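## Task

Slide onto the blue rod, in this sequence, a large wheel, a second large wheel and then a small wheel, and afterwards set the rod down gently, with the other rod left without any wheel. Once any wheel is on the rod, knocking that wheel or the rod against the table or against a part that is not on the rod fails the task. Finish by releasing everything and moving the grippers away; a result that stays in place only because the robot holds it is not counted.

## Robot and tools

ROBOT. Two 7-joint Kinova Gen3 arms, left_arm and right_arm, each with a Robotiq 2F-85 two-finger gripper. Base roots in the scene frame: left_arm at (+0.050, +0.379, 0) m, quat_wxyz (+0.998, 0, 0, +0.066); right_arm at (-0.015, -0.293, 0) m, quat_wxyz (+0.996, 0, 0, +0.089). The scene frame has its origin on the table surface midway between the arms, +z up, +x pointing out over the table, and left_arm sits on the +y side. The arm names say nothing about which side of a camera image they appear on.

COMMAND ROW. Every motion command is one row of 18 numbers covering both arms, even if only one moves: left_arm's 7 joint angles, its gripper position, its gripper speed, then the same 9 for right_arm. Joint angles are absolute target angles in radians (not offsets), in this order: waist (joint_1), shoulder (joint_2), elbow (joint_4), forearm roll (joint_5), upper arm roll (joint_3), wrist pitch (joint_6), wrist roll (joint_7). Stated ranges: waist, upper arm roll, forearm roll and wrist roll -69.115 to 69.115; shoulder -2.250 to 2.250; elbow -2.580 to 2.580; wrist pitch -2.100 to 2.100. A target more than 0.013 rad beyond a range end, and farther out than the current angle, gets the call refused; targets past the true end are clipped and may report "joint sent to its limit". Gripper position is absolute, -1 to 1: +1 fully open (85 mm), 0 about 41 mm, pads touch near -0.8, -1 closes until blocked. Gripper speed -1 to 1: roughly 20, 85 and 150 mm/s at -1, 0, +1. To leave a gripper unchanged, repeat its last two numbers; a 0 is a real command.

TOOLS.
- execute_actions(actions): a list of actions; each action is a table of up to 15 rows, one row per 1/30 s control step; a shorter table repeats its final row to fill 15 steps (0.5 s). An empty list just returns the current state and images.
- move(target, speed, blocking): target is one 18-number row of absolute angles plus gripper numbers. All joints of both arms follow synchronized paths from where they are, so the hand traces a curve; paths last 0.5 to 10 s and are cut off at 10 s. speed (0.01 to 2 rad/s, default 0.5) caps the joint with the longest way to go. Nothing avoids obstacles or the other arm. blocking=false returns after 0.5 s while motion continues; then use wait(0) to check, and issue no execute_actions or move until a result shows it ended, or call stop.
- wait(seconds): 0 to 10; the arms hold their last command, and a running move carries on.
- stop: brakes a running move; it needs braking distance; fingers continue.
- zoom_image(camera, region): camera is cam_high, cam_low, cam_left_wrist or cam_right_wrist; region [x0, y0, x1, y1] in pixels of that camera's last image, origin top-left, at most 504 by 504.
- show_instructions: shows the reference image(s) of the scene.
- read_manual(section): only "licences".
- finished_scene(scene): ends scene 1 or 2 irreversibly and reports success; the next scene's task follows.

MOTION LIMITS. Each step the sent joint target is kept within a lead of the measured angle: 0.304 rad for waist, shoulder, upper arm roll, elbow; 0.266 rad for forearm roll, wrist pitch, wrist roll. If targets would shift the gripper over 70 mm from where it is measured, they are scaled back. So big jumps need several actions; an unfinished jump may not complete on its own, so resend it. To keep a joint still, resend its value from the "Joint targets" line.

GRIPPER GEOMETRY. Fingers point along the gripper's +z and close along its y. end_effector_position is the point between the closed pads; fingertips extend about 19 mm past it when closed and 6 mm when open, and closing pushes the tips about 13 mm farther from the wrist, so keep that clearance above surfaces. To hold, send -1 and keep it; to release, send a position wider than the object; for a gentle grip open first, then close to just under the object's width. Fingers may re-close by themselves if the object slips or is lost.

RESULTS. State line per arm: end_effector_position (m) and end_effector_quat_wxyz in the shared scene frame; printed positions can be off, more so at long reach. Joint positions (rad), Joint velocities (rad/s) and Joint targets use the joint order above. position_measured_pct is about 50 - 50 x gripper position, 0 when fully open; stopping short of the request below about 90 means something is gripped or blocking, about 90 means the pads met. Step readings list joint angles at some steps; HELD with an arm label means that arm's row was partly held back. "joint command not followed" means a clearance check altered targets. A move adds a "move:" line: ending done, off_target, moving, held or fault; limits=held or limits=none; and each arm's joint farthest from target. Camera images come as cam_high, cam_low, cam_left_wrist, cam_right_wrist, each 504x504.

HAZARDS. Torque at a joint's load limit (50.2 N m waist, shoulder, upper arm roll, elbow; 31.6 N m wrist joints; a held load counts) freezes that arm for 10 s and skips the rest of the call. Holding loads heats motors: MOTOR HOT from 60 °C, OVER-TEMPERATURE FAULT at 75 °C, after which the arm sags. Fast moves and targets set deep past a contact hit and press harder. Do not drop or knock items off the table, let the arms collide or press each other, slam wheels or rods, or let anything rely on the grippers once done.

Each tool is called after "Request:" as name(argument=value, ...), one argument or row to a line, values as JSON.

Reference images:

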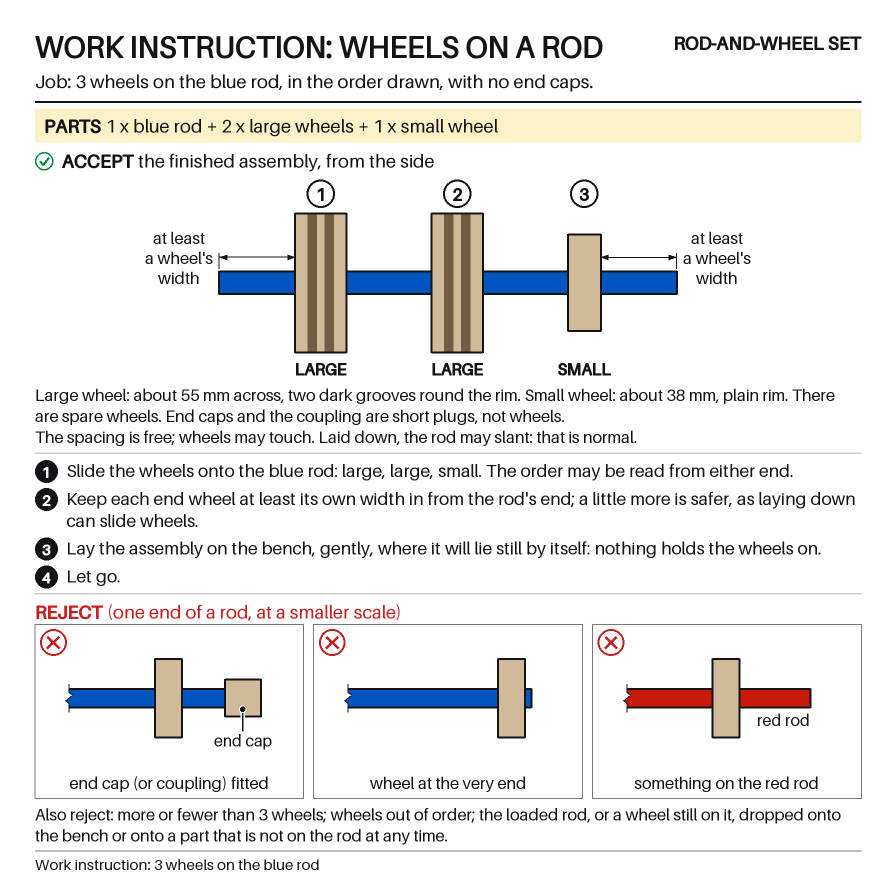

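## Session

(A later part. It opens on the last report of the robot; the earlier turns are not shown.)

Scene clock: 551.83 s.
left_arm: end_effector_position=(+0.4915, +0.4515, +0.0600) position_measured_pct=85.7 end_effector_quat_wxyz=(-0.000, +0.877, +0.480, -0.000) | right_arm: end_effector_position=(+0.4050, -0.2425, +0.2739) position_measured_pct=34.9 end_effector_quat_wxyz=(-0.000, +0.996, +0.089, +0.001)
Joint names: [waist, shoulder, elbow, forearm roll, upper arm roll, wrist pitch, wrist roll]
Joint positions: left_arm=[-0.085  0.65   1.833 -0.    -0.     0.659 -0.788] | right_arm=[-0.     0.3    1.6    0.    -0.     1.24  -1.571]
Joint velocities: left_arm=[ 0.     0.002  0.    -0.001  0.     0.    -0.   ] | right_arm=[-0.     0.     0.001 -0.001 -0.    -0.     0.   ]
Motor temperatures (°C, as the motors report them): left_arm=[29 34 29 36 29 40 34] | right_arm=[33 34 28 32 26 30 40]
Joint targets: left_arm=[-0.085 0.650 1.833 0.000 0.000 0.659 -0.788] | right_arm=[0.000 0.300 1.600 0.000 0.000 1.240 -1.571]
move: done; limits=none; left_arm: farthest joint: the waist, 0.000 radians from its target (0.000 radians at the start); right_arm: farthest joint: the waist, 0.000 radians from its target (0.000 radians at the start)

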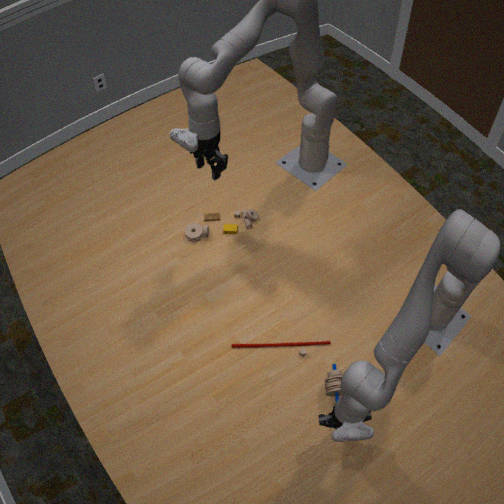

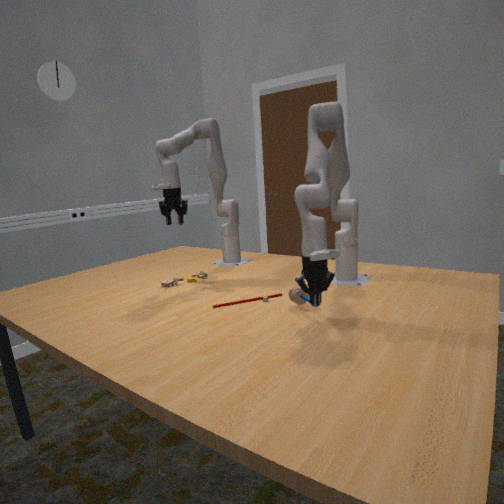

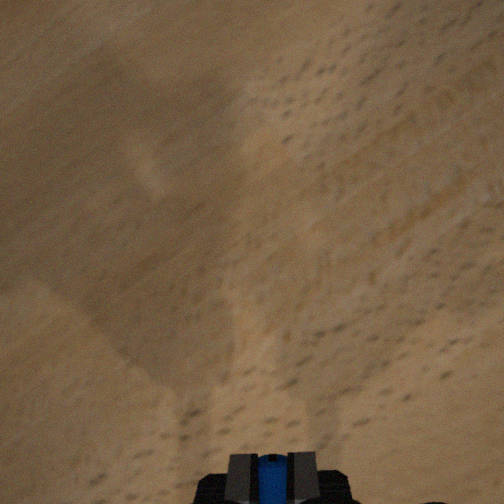

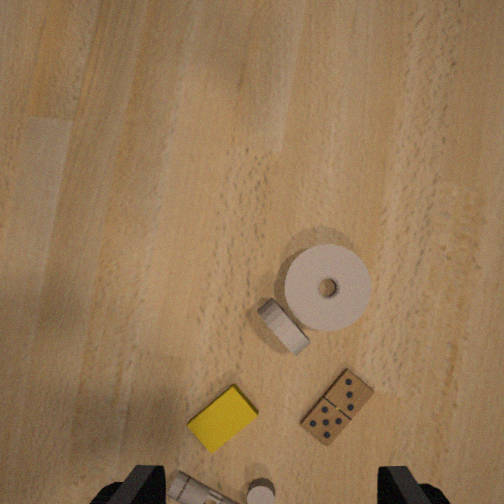

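Request:
move(
  target=[-0.085,0.6794,1.8419,0,0,0.6203,-0.7879,-1,0,0.0,0.3,1.6,0,0,1.24,-1.5708,0.3,-0.5],
  speed=0.015,
)

Request:
zoom_image(
  camera="cam_low",
  region=[270,270,340,320],
)

Scene clock: 556.27 s.
left_arm: end_effector_position=(+0.4915, +0.4515, +0.0449) position_measured_pct=85.7 end_effector_quat_wxyz=(-0.000, +0.877, +0.480, -0.000) | right_arm: end_effector_position=(+0.4050, -0.2425, +0.2739) position_measured_pct=34.9 end_effector_quat_wxyz=(-0.000, +0.996, +0.089, +0.001)
Joint names: [waist, shoulder, elbow, forearm roll, upper arm roll, wrist pitch, wrist roll]
Joint positions: left_arm=[-0.085  0.68   1.842 -0.    -0.     0.62  -0.788] | right_arm=[-0.     0.3    1.6    0.     0.     1.24  -1.571]
Joint velocities: left_arm=[-0.     0.     0.001  0.001 -0.    -0.001 -0.001] | right_arm=[-0.    -0.     0.001 -0.     0.    -0.     0.   ]
Motor temperatures (°C, as the motors report them): left_arm=[29 34 29 36 29 40 34] | right_arm=[33 34 28 32 26 30 40]
Joint targets: left_arm=[-0.085 0.679 1.842 0.000 0.000 0.620 -0.788] | right_arm=[0.000 0.300 1.600 0.000 0.000 1.240 -1.571]
move: done; limits=none; left_arm: farthest joint: the waist, 0.000 radians from its target (0.000 radians at the start); right_arm: farthest joint: the waist, 0.000 radians from its target (0.000 radians at the start)

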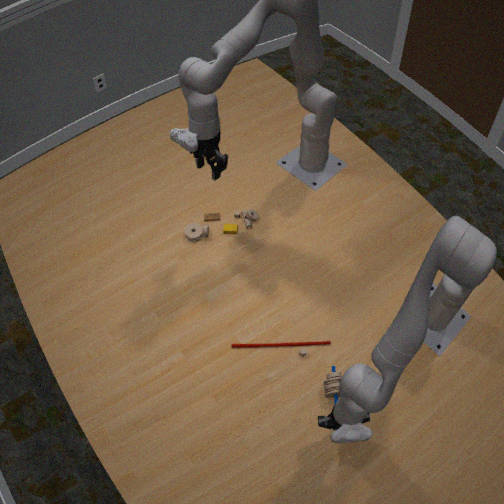

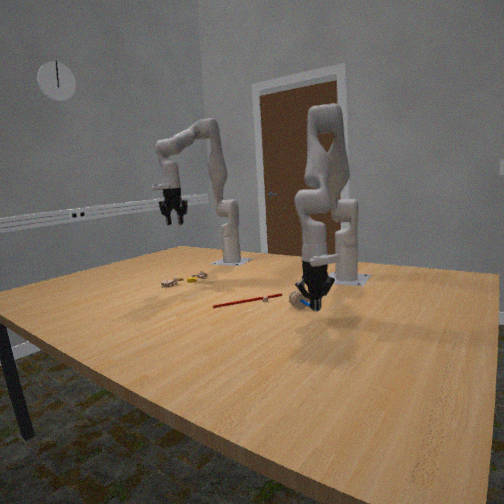

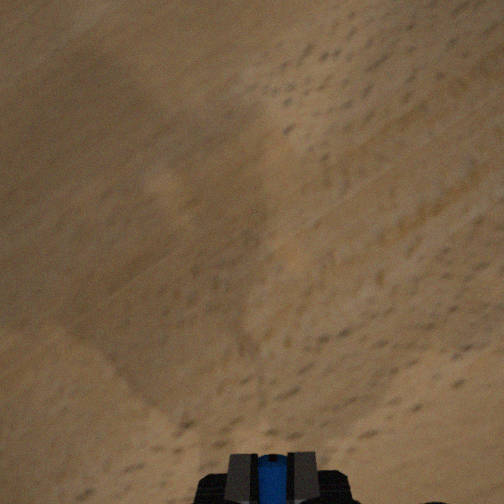

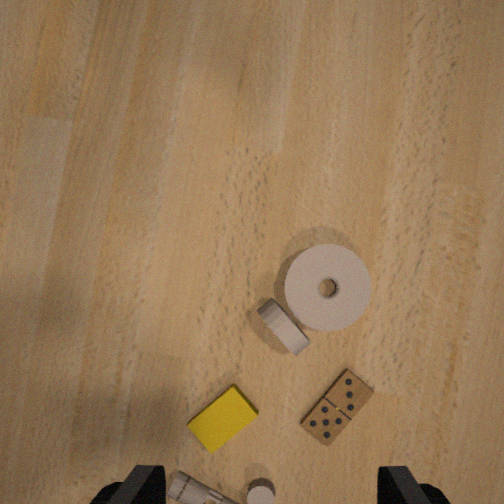

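Region (270, 270, 340, 320) of cam_low's 504x504 image, scaled by 7.200, with more detail than that image has; it fills the top 360 rows of this view, and the rest is white.

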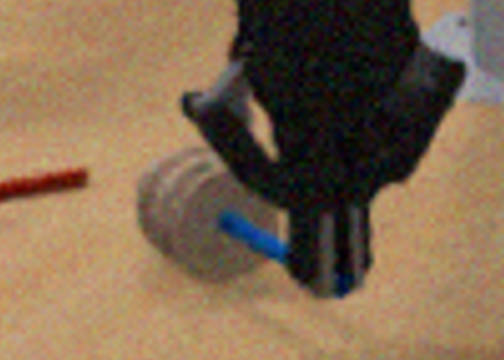

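Request:
move(
  target=[-0.085,0.6843,1.8435,0,0,0.6138,-0.7879,-1,0,0.0,0.3,1.6,0,0,1.24,-1.5708,0.3,-0.5],
  speed=0.01,
)

Request:
zoom_image(
  camera="cam_low",
  region=[270,270,340,320],
)

Scene clock: 560.07 s.
left_arm: end_effector_position=(+0.4915, +0.4515, +0.0426) position_measured_pct=85.7 end_effector_quat_wxyz=(-0.000, +0.877, +0.480, +0.000) | right_arm: end_effector_position=(+0.4050, -0.2425, +0.2739) position_measured_pct=34.9 end_effector_quat_wxyz=(-0.000, +0.996, +0.089, +0.001)
Joint names: [waist, shoulder, elbow, forearm roll, upper arm roll, wrist pitch, wrist roll]
Joint positions: left_arm=[-0.085  0.684  1.844 -0.    -0.     0.614 -0.788] | right_arm=[-0.     0.3    1.6   -0.     0.     1.24  -1.571]
Joint velocities: left_arm=[-0.002  0.001  0.001  0.     0.001  0.     0.001] | right_arm=[ 0.     0.     0.001 -0.     0.    -0.    -0.   ]
Motor temperatures (°C, as the motors report them): left_arm=[29 34 29 36 29 40 34] | right_arm=[33 34 28 32 26 30 40]
Joint targets: left_arm=[-0.085 0.684 1.843 0.000 0.000 0.614 -0.788] | right_arm=[0.000 0.300 1.600 0.000 0.000 1.240 -1.571]
move: done; limits=none; left_arm: farthest joint: the waist, 0.000 radians from its target (0.000 radians at the start); right_arm: farthest joint: the waist, 0.000 radians from its target (0.000 radians at the start)

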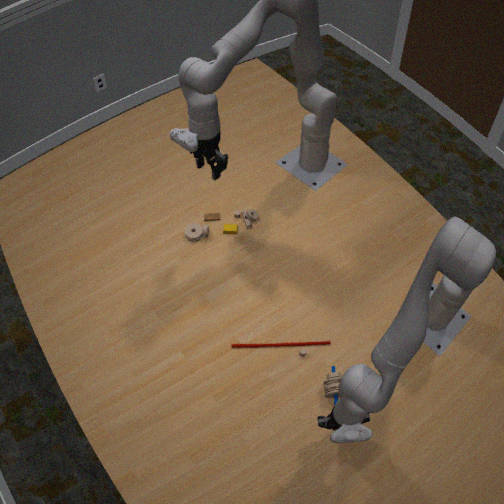

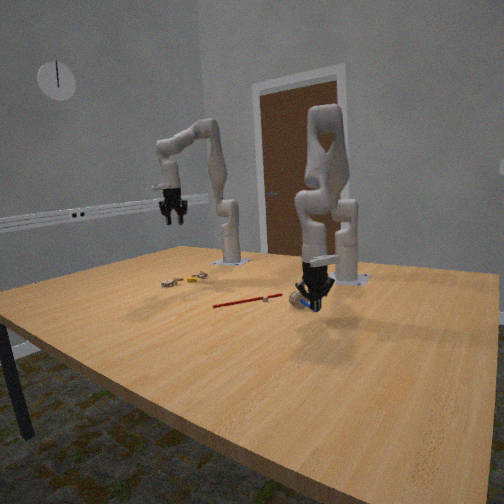

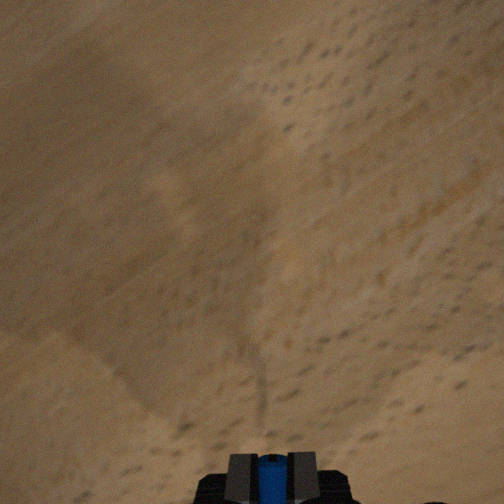

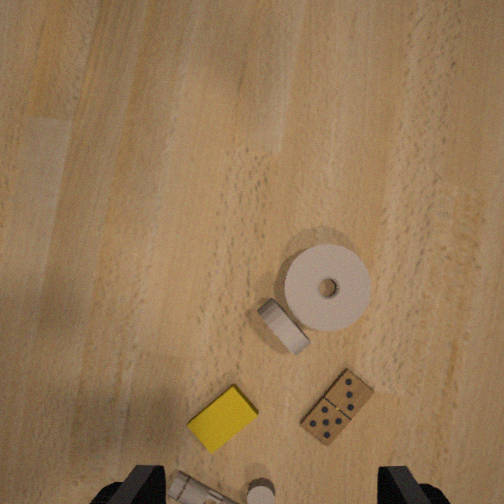

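Region (270, 270, 340, 320) of cam_low's 504x504 image, scaled by 7.200, with more detail than that image has; it fills the top 360 rows of this view, and the rest is white.

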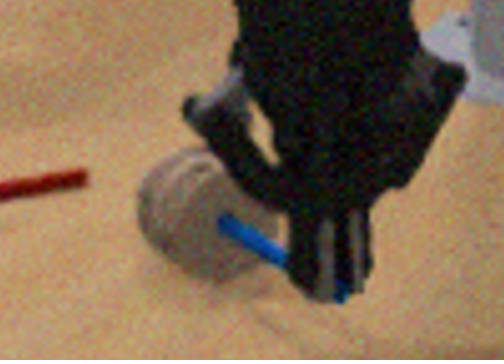

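Request:
execute_actions(
  actions=[
    [[-0.085,0.6843,1.8435,0,0,0.6138,-0.7879,-0.4,-1,0.0,0.3,1.6,0,0,1.24,-1.5708,0.3,-0.5]],
    [[-0.085,0.6843,1.8435,0,0,0.6138,-0.7879,-0.4,-1,0.0,0.3,1.6,0,0,1.24,-1.5708,0.3,-0.5]],
    [[-0.085,0.6843,1.8435,0,0,0.6138,-0.7879,-0.4,-1,0.0,0.3,1.6,0,0,1.24,-1.5708,0.3,-0.5]],
  ],
)

Request:
zoom_image(
  camera="cam_low",
  region=[270,270,340,320],
)

Scene clock: 564.53 s.
left_arm: end_effector_position=(+0.4915, +0.4515, +0.0426) position_measured_pct=69.8 end_effector_quat_wxyz=(-0.000, +0.877, +0.480, -0.000) | right_arm: end_effector_position=(+0.4050, -0.2425, +0.2739) position_measured_pct=34.9 end_effector_quat_wxyz=(-0.000, +0.996, +0.089, +0.001)
Joint names: [waist, shoulder, elbow, forearm roll, upper arm roll, wrist pitch, wrist roll]
Joint positions: left_arm=[-0.085  0.684  1.843  0.     0.     0.614 -0.788] | right_arm=[-0.     0.3    1.6   -0.     0.     1.24  -1.571]
Joint velocities: left_arm=[ 0.     0.001  0.     0.001 -0.    -0.001 -0.001] | right_arm=[-0.    -0.    -0.002  0.    -0.     0.     0.   ]
Motor temperatures (°C, as the motors report them): left_arm=[29 34 29 36 29 40 34] | right_arm=[33 34 28 32 26 30 40]
Joint targets: left_arm=[-0.085 0.684 1.843 0.000 0.000 0.614 -0.788] | right_arm=[0.000 0.300 1.600 0.000 0.000 1.240 -1.571]
Step readings (joint positions; steps 1 to 15: 1st action; 16 to 30: 2nd action; 31 to 45: 3rd action):
0: left_arm=[-0.085 0.684 1.844 -0.000 -0.000 0.614 -0.788] | right_arm=[0.000 0.300 1.600 0.000 0.000 1.240 -1.571]
1: left_arm=[-0.085 0.684 1.844 -0.000 -0.000 0.614 -0.788] | right_arm=[-0.000 0.300 1.600 0.000 0.000 1.240 -1.571]
2: left_arm=[-0.085 0.684 1.844 -0.000 -0.000 0.614 -0.788] | right_arm=[-0.000 0.300 1.600 0.000 0.000 1.240 -1.571]
4: left_arm=[-0.085 0.684 1.844 -0.000 -0.000 0.614 -0.788] | right_arm=[0.000 0.300 1.600 0.000 0.000 1.240 -1.571]
8: left_arm=[-0.085 0.684 1.844 -0.000 -0.000 0.614 -0.788] | right_arm=[0.000 0.300 1.600 0.000 0.000 1.240 -1.571]
15: left_arm=[-0.085 0.684 1.843 -0.000 0.000 0.614 -0.788] | right_arm=[-0.000 0.300 1.600 0.000 0.000 1.240 -1.571]
16: left_arm=[-0.085 0.684 1.843 0.000 0.000 0.614 -0.788] | right_arm=[0.000 0.300 1.600 0.000 0.000 1.240 -1.571]
17: left_arm=[-0.085 0.684 1.843 0.000 0.000 0.614 -0.788] | right_arm=[0.000 0.300 1.600 0.000 0.000 1.240 -1.571]
19: left_arm=[-0.085 0.684 1.843 0.000 0.000 0.614 -0.788] | right_arm=[0.000 0.300 1.600 0.000 0.000 1.240 -1.571]
23: left_arm=[-0.085 0.684 1.843 0.000 0.000 0.614 -0.788] | right_arm=[-0.000 0.300 1.600 0.000 0.000 1.240 -1.571]
30: left_arm=[-0.085 0.684 1.843 -0.000 0.000 0.614 -0.788] | right_arm=[-0.000 0.300 1.600 -0.000 0.000 1.240 -1.571]
31: left_arm=[-0.085 0.684 1.843 0.000 0.000 0.614 -0.788] | right_arm=[0.000 0.300 1.600 0.000 0.000 1.240 -1.571]
32: left_arm=[-0.085 0.684 1.843 0.000 0.000 0.614 -0.788] | right_arm=[-0.000 0.300 1.600 -0.000 0.000 1.240 -1.571]
34: left_arm=[-0.085 0.684 1.843 -0.000 0.000 0.614 -0.788] | right_arm=[-0.000 0.300 1.600 0.000 -0.000 1.240 -1.571]
38: left_arm=[-0.085 0.684 1.843 0.000 0.000 0.614 -0.788] | right_arm=[-0.000 0.300 1.600 0.000 0.000 1.240 -1.571]
45: Joint positions above

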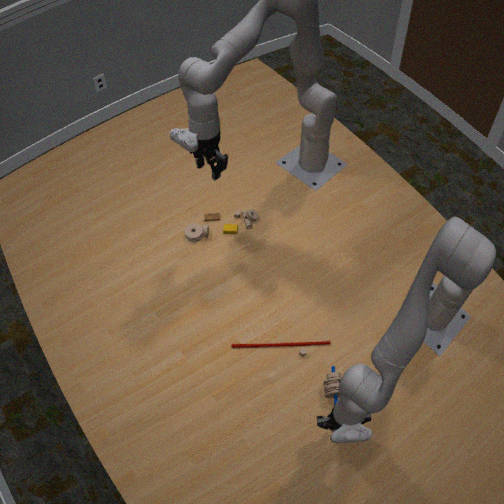

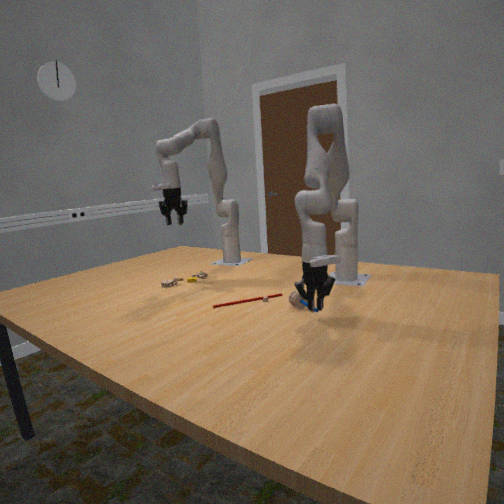

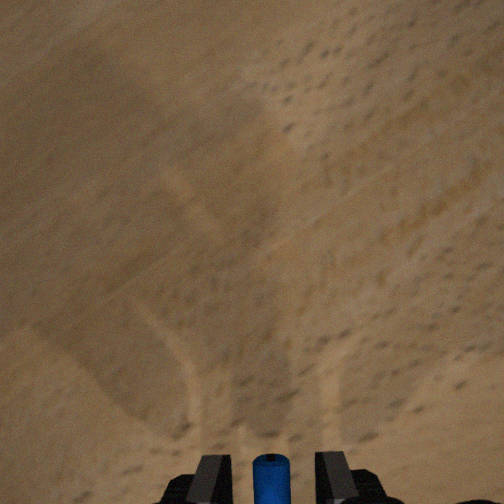

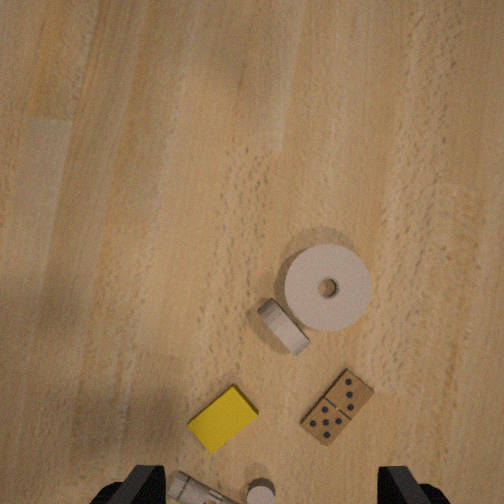

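Region (270, 270, 340, 320) of cam_low's 504x504 image, scaled by 7.200, with more detail than that image has; it fills the top 360 rows of this view, and the rest is white.

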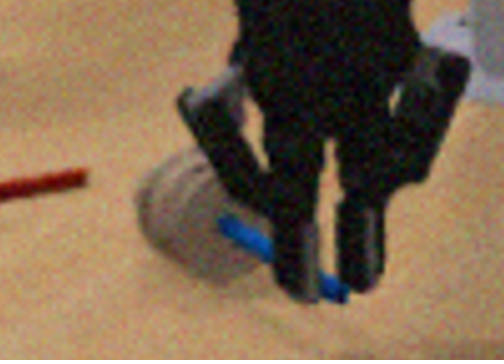

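Request:
move(
  target=[-0.085,0.3628,1.5345,0,0,1.2443,-0.7879,0.3,0,0.0,0.3,1.6,0,0,1.24,-1.5708,0.3,-0.5],
  speed=0.6,
)

Request:
zoom_image(
  camera="cam_low",
  region=[200,260,360,340],
)

Scene clock: 567.83 s.
left_arm: end_effector_position=(+0.4916, +0.4515, +0.2659) position_measured_pct=34.9 end_effector_quat_wxyz=(-0.000, +0.877, +0.480, -0.000) | right_arm: end_effector_position=(+0.4050, -0.2425, +0.2739) position_measured_pct=34.9 end_effector_quat_wxyz=(-0.000, +0.996, +0.089, +0.001)
Joint names: [waist, shoulder, elbow, forearm roll, upper arm roll, wrist pitch, wrist roll]
Joint positions: left_arm=[-0.085  0.363  1.534 -0.     0.     1.244 -0.788] | right_arm=[ 0.     0.3    1.6    0.     0.     1.24  -1.571]
Joint velocities: left_arm=[-0.    -0.003 -0.     0.001 -0.    -0.     0.   ] | right_arm=[-0.  0.  0. -0. -0. -0. -0.]
Motor temperatures (°C, as the motors report them): left_arm=[29 34 29 36 29 40 34] | right_arm=[33 34 28 32 26 30 40]
Joint targets: left_arm=[-0.085 0.363 1.534 0.000 0.000 1.244 -0.788] | right_arm=[0.000 0.300 1.600 0.000 0.000 1.240 -1.571]
move: done; limits=none; left_arm: farthest joint: the waist, 0.000 radians from its target (0.000 radians at the start); right_arm: farthest joint: the waist, 0.000 radians from its target (0.000 radians at the start)

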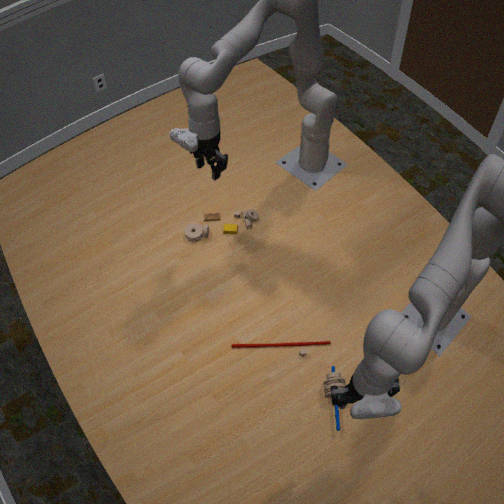

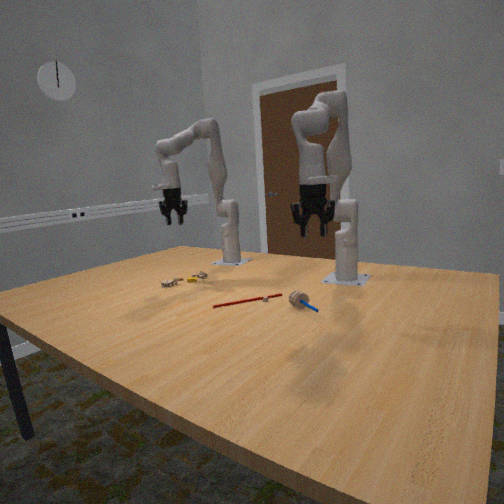

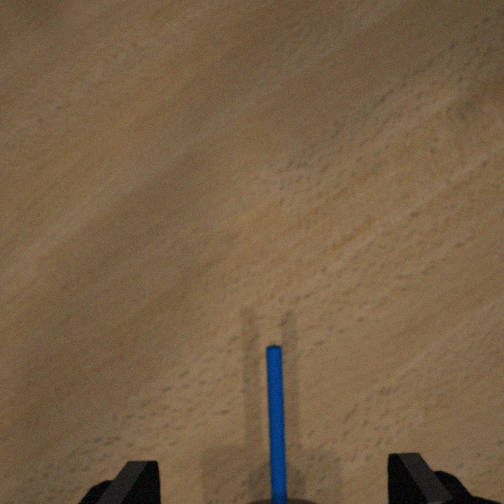

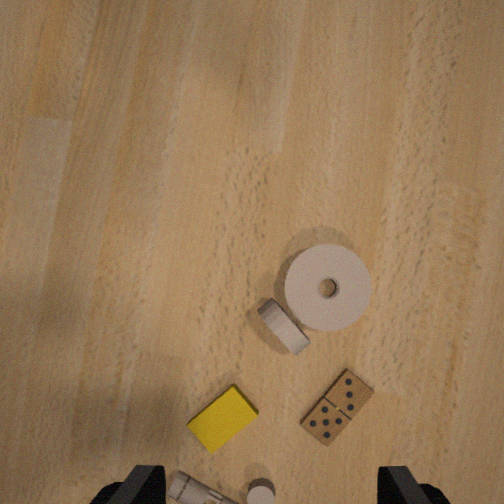

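Region (200, 260, 360, 340) of cam_low's 504x504 image, scaled by 3.150, with more detail than that image has.

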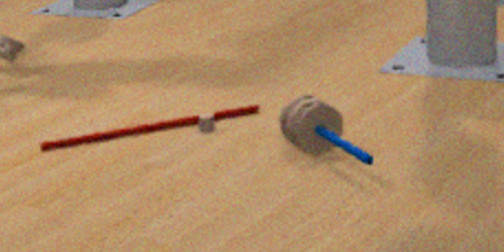

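Request:
move(
  target=[-0.6,0.2,1.6,0,0,1.3,-0.7879,0.3,0,0.0,0.3,1.6,0,0,1.24,-1.5708,0.3,-0.5],
  speed=0.8,
)

Request:
zoom_image(
  camera="cam_high",
  region=[270,320,420,470],
)

Scene clock: 571.03 s.
left_arm: end_effector_position=(+0.3657, +0.6300, +0.3147) position_measured_pct=34.9 end_effector_quat_wxyz=(+0.001, +0.726, +0.687, +0.021) | right_arm: end_effector_position=(+0.4050, -0.2425, +0.2739) position_measured_pct=34.9 end_effector_quat_wxyz=(-0.000, +0.996, +0.089, +0.001)
Joint names: [waist, shoulder, elbow, forearm roll, upper arm roll, wrist pitch, wrist roll]
Joint positions: left_arm=[-0.6    0.2    1.6   -0.    -0.     1.3   -0.788] | right_arm=[ 0.     0.3    1.6    0.     0.     1.24  -1.571]
Joint velocities: left_arm=[-0.004 -0.001 -0.    -0.    -0.     0.001  0.001] | right_arm=[-0.  0. -0.  0.  0. -0. -0.]
Motor temperatures (°C, as the motors report them): left_arm=[29 34 29 36 29 40 34] | right_arm=[33 34 28 32 26 30 40]
Joint targets: left_arm=[-0.600 0.200 1.600 0.000 0.000 1.300 -0.788] | right_arm=[0.000 0.300 1.600 0.000 0.000 1.240 -1.571]
move: done; limits=none; left_arm: farthest joint: the waist, 0.000 radians from its target (0.515 radians at the start); right_arm: farthest joint: the waist, 0.000 radians from its target (0.000 radians at the start)

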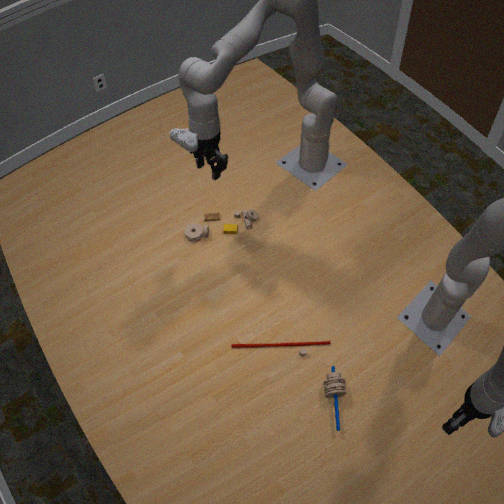

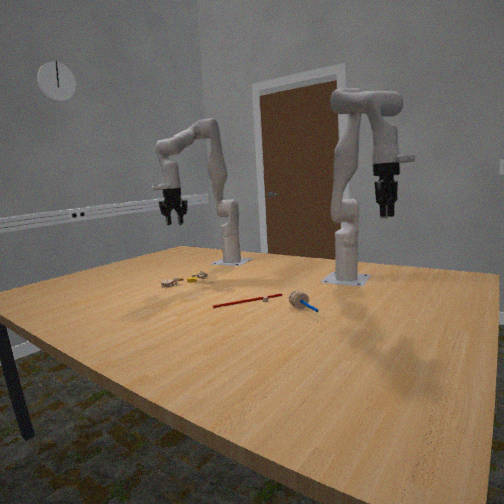

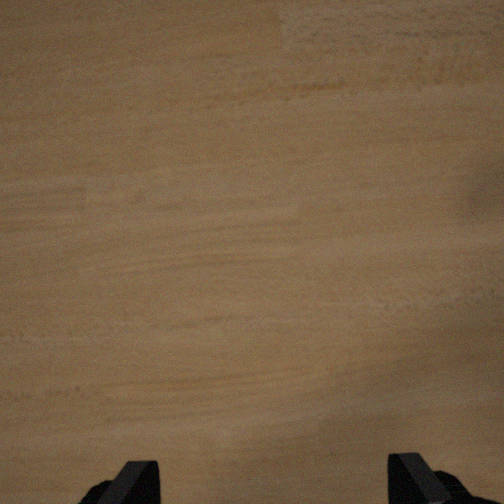

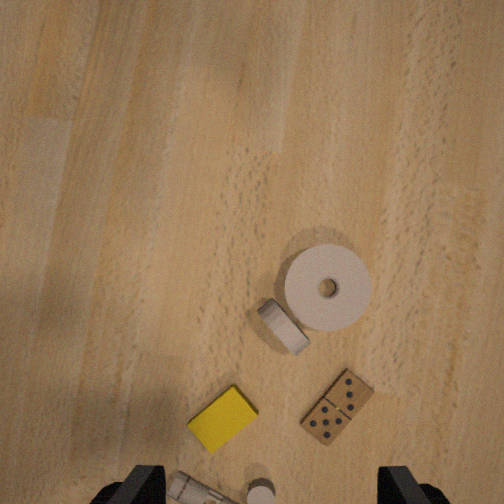

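Region (270, 320, 420, 470) of cam_high's 504x504 image, scaled by 3.360, with more detail than that image has.

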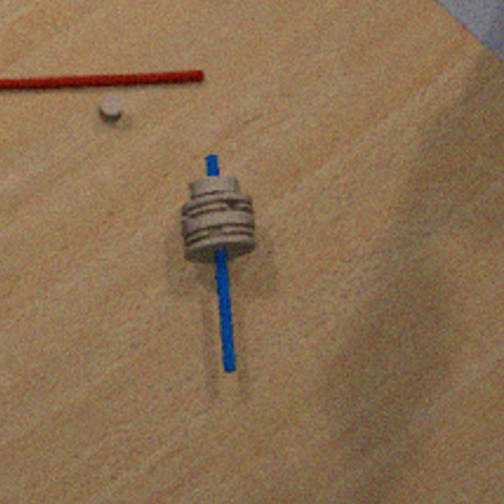

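Request:
finished_scene(
  scene=1,
)

The scene is finished: the task was done.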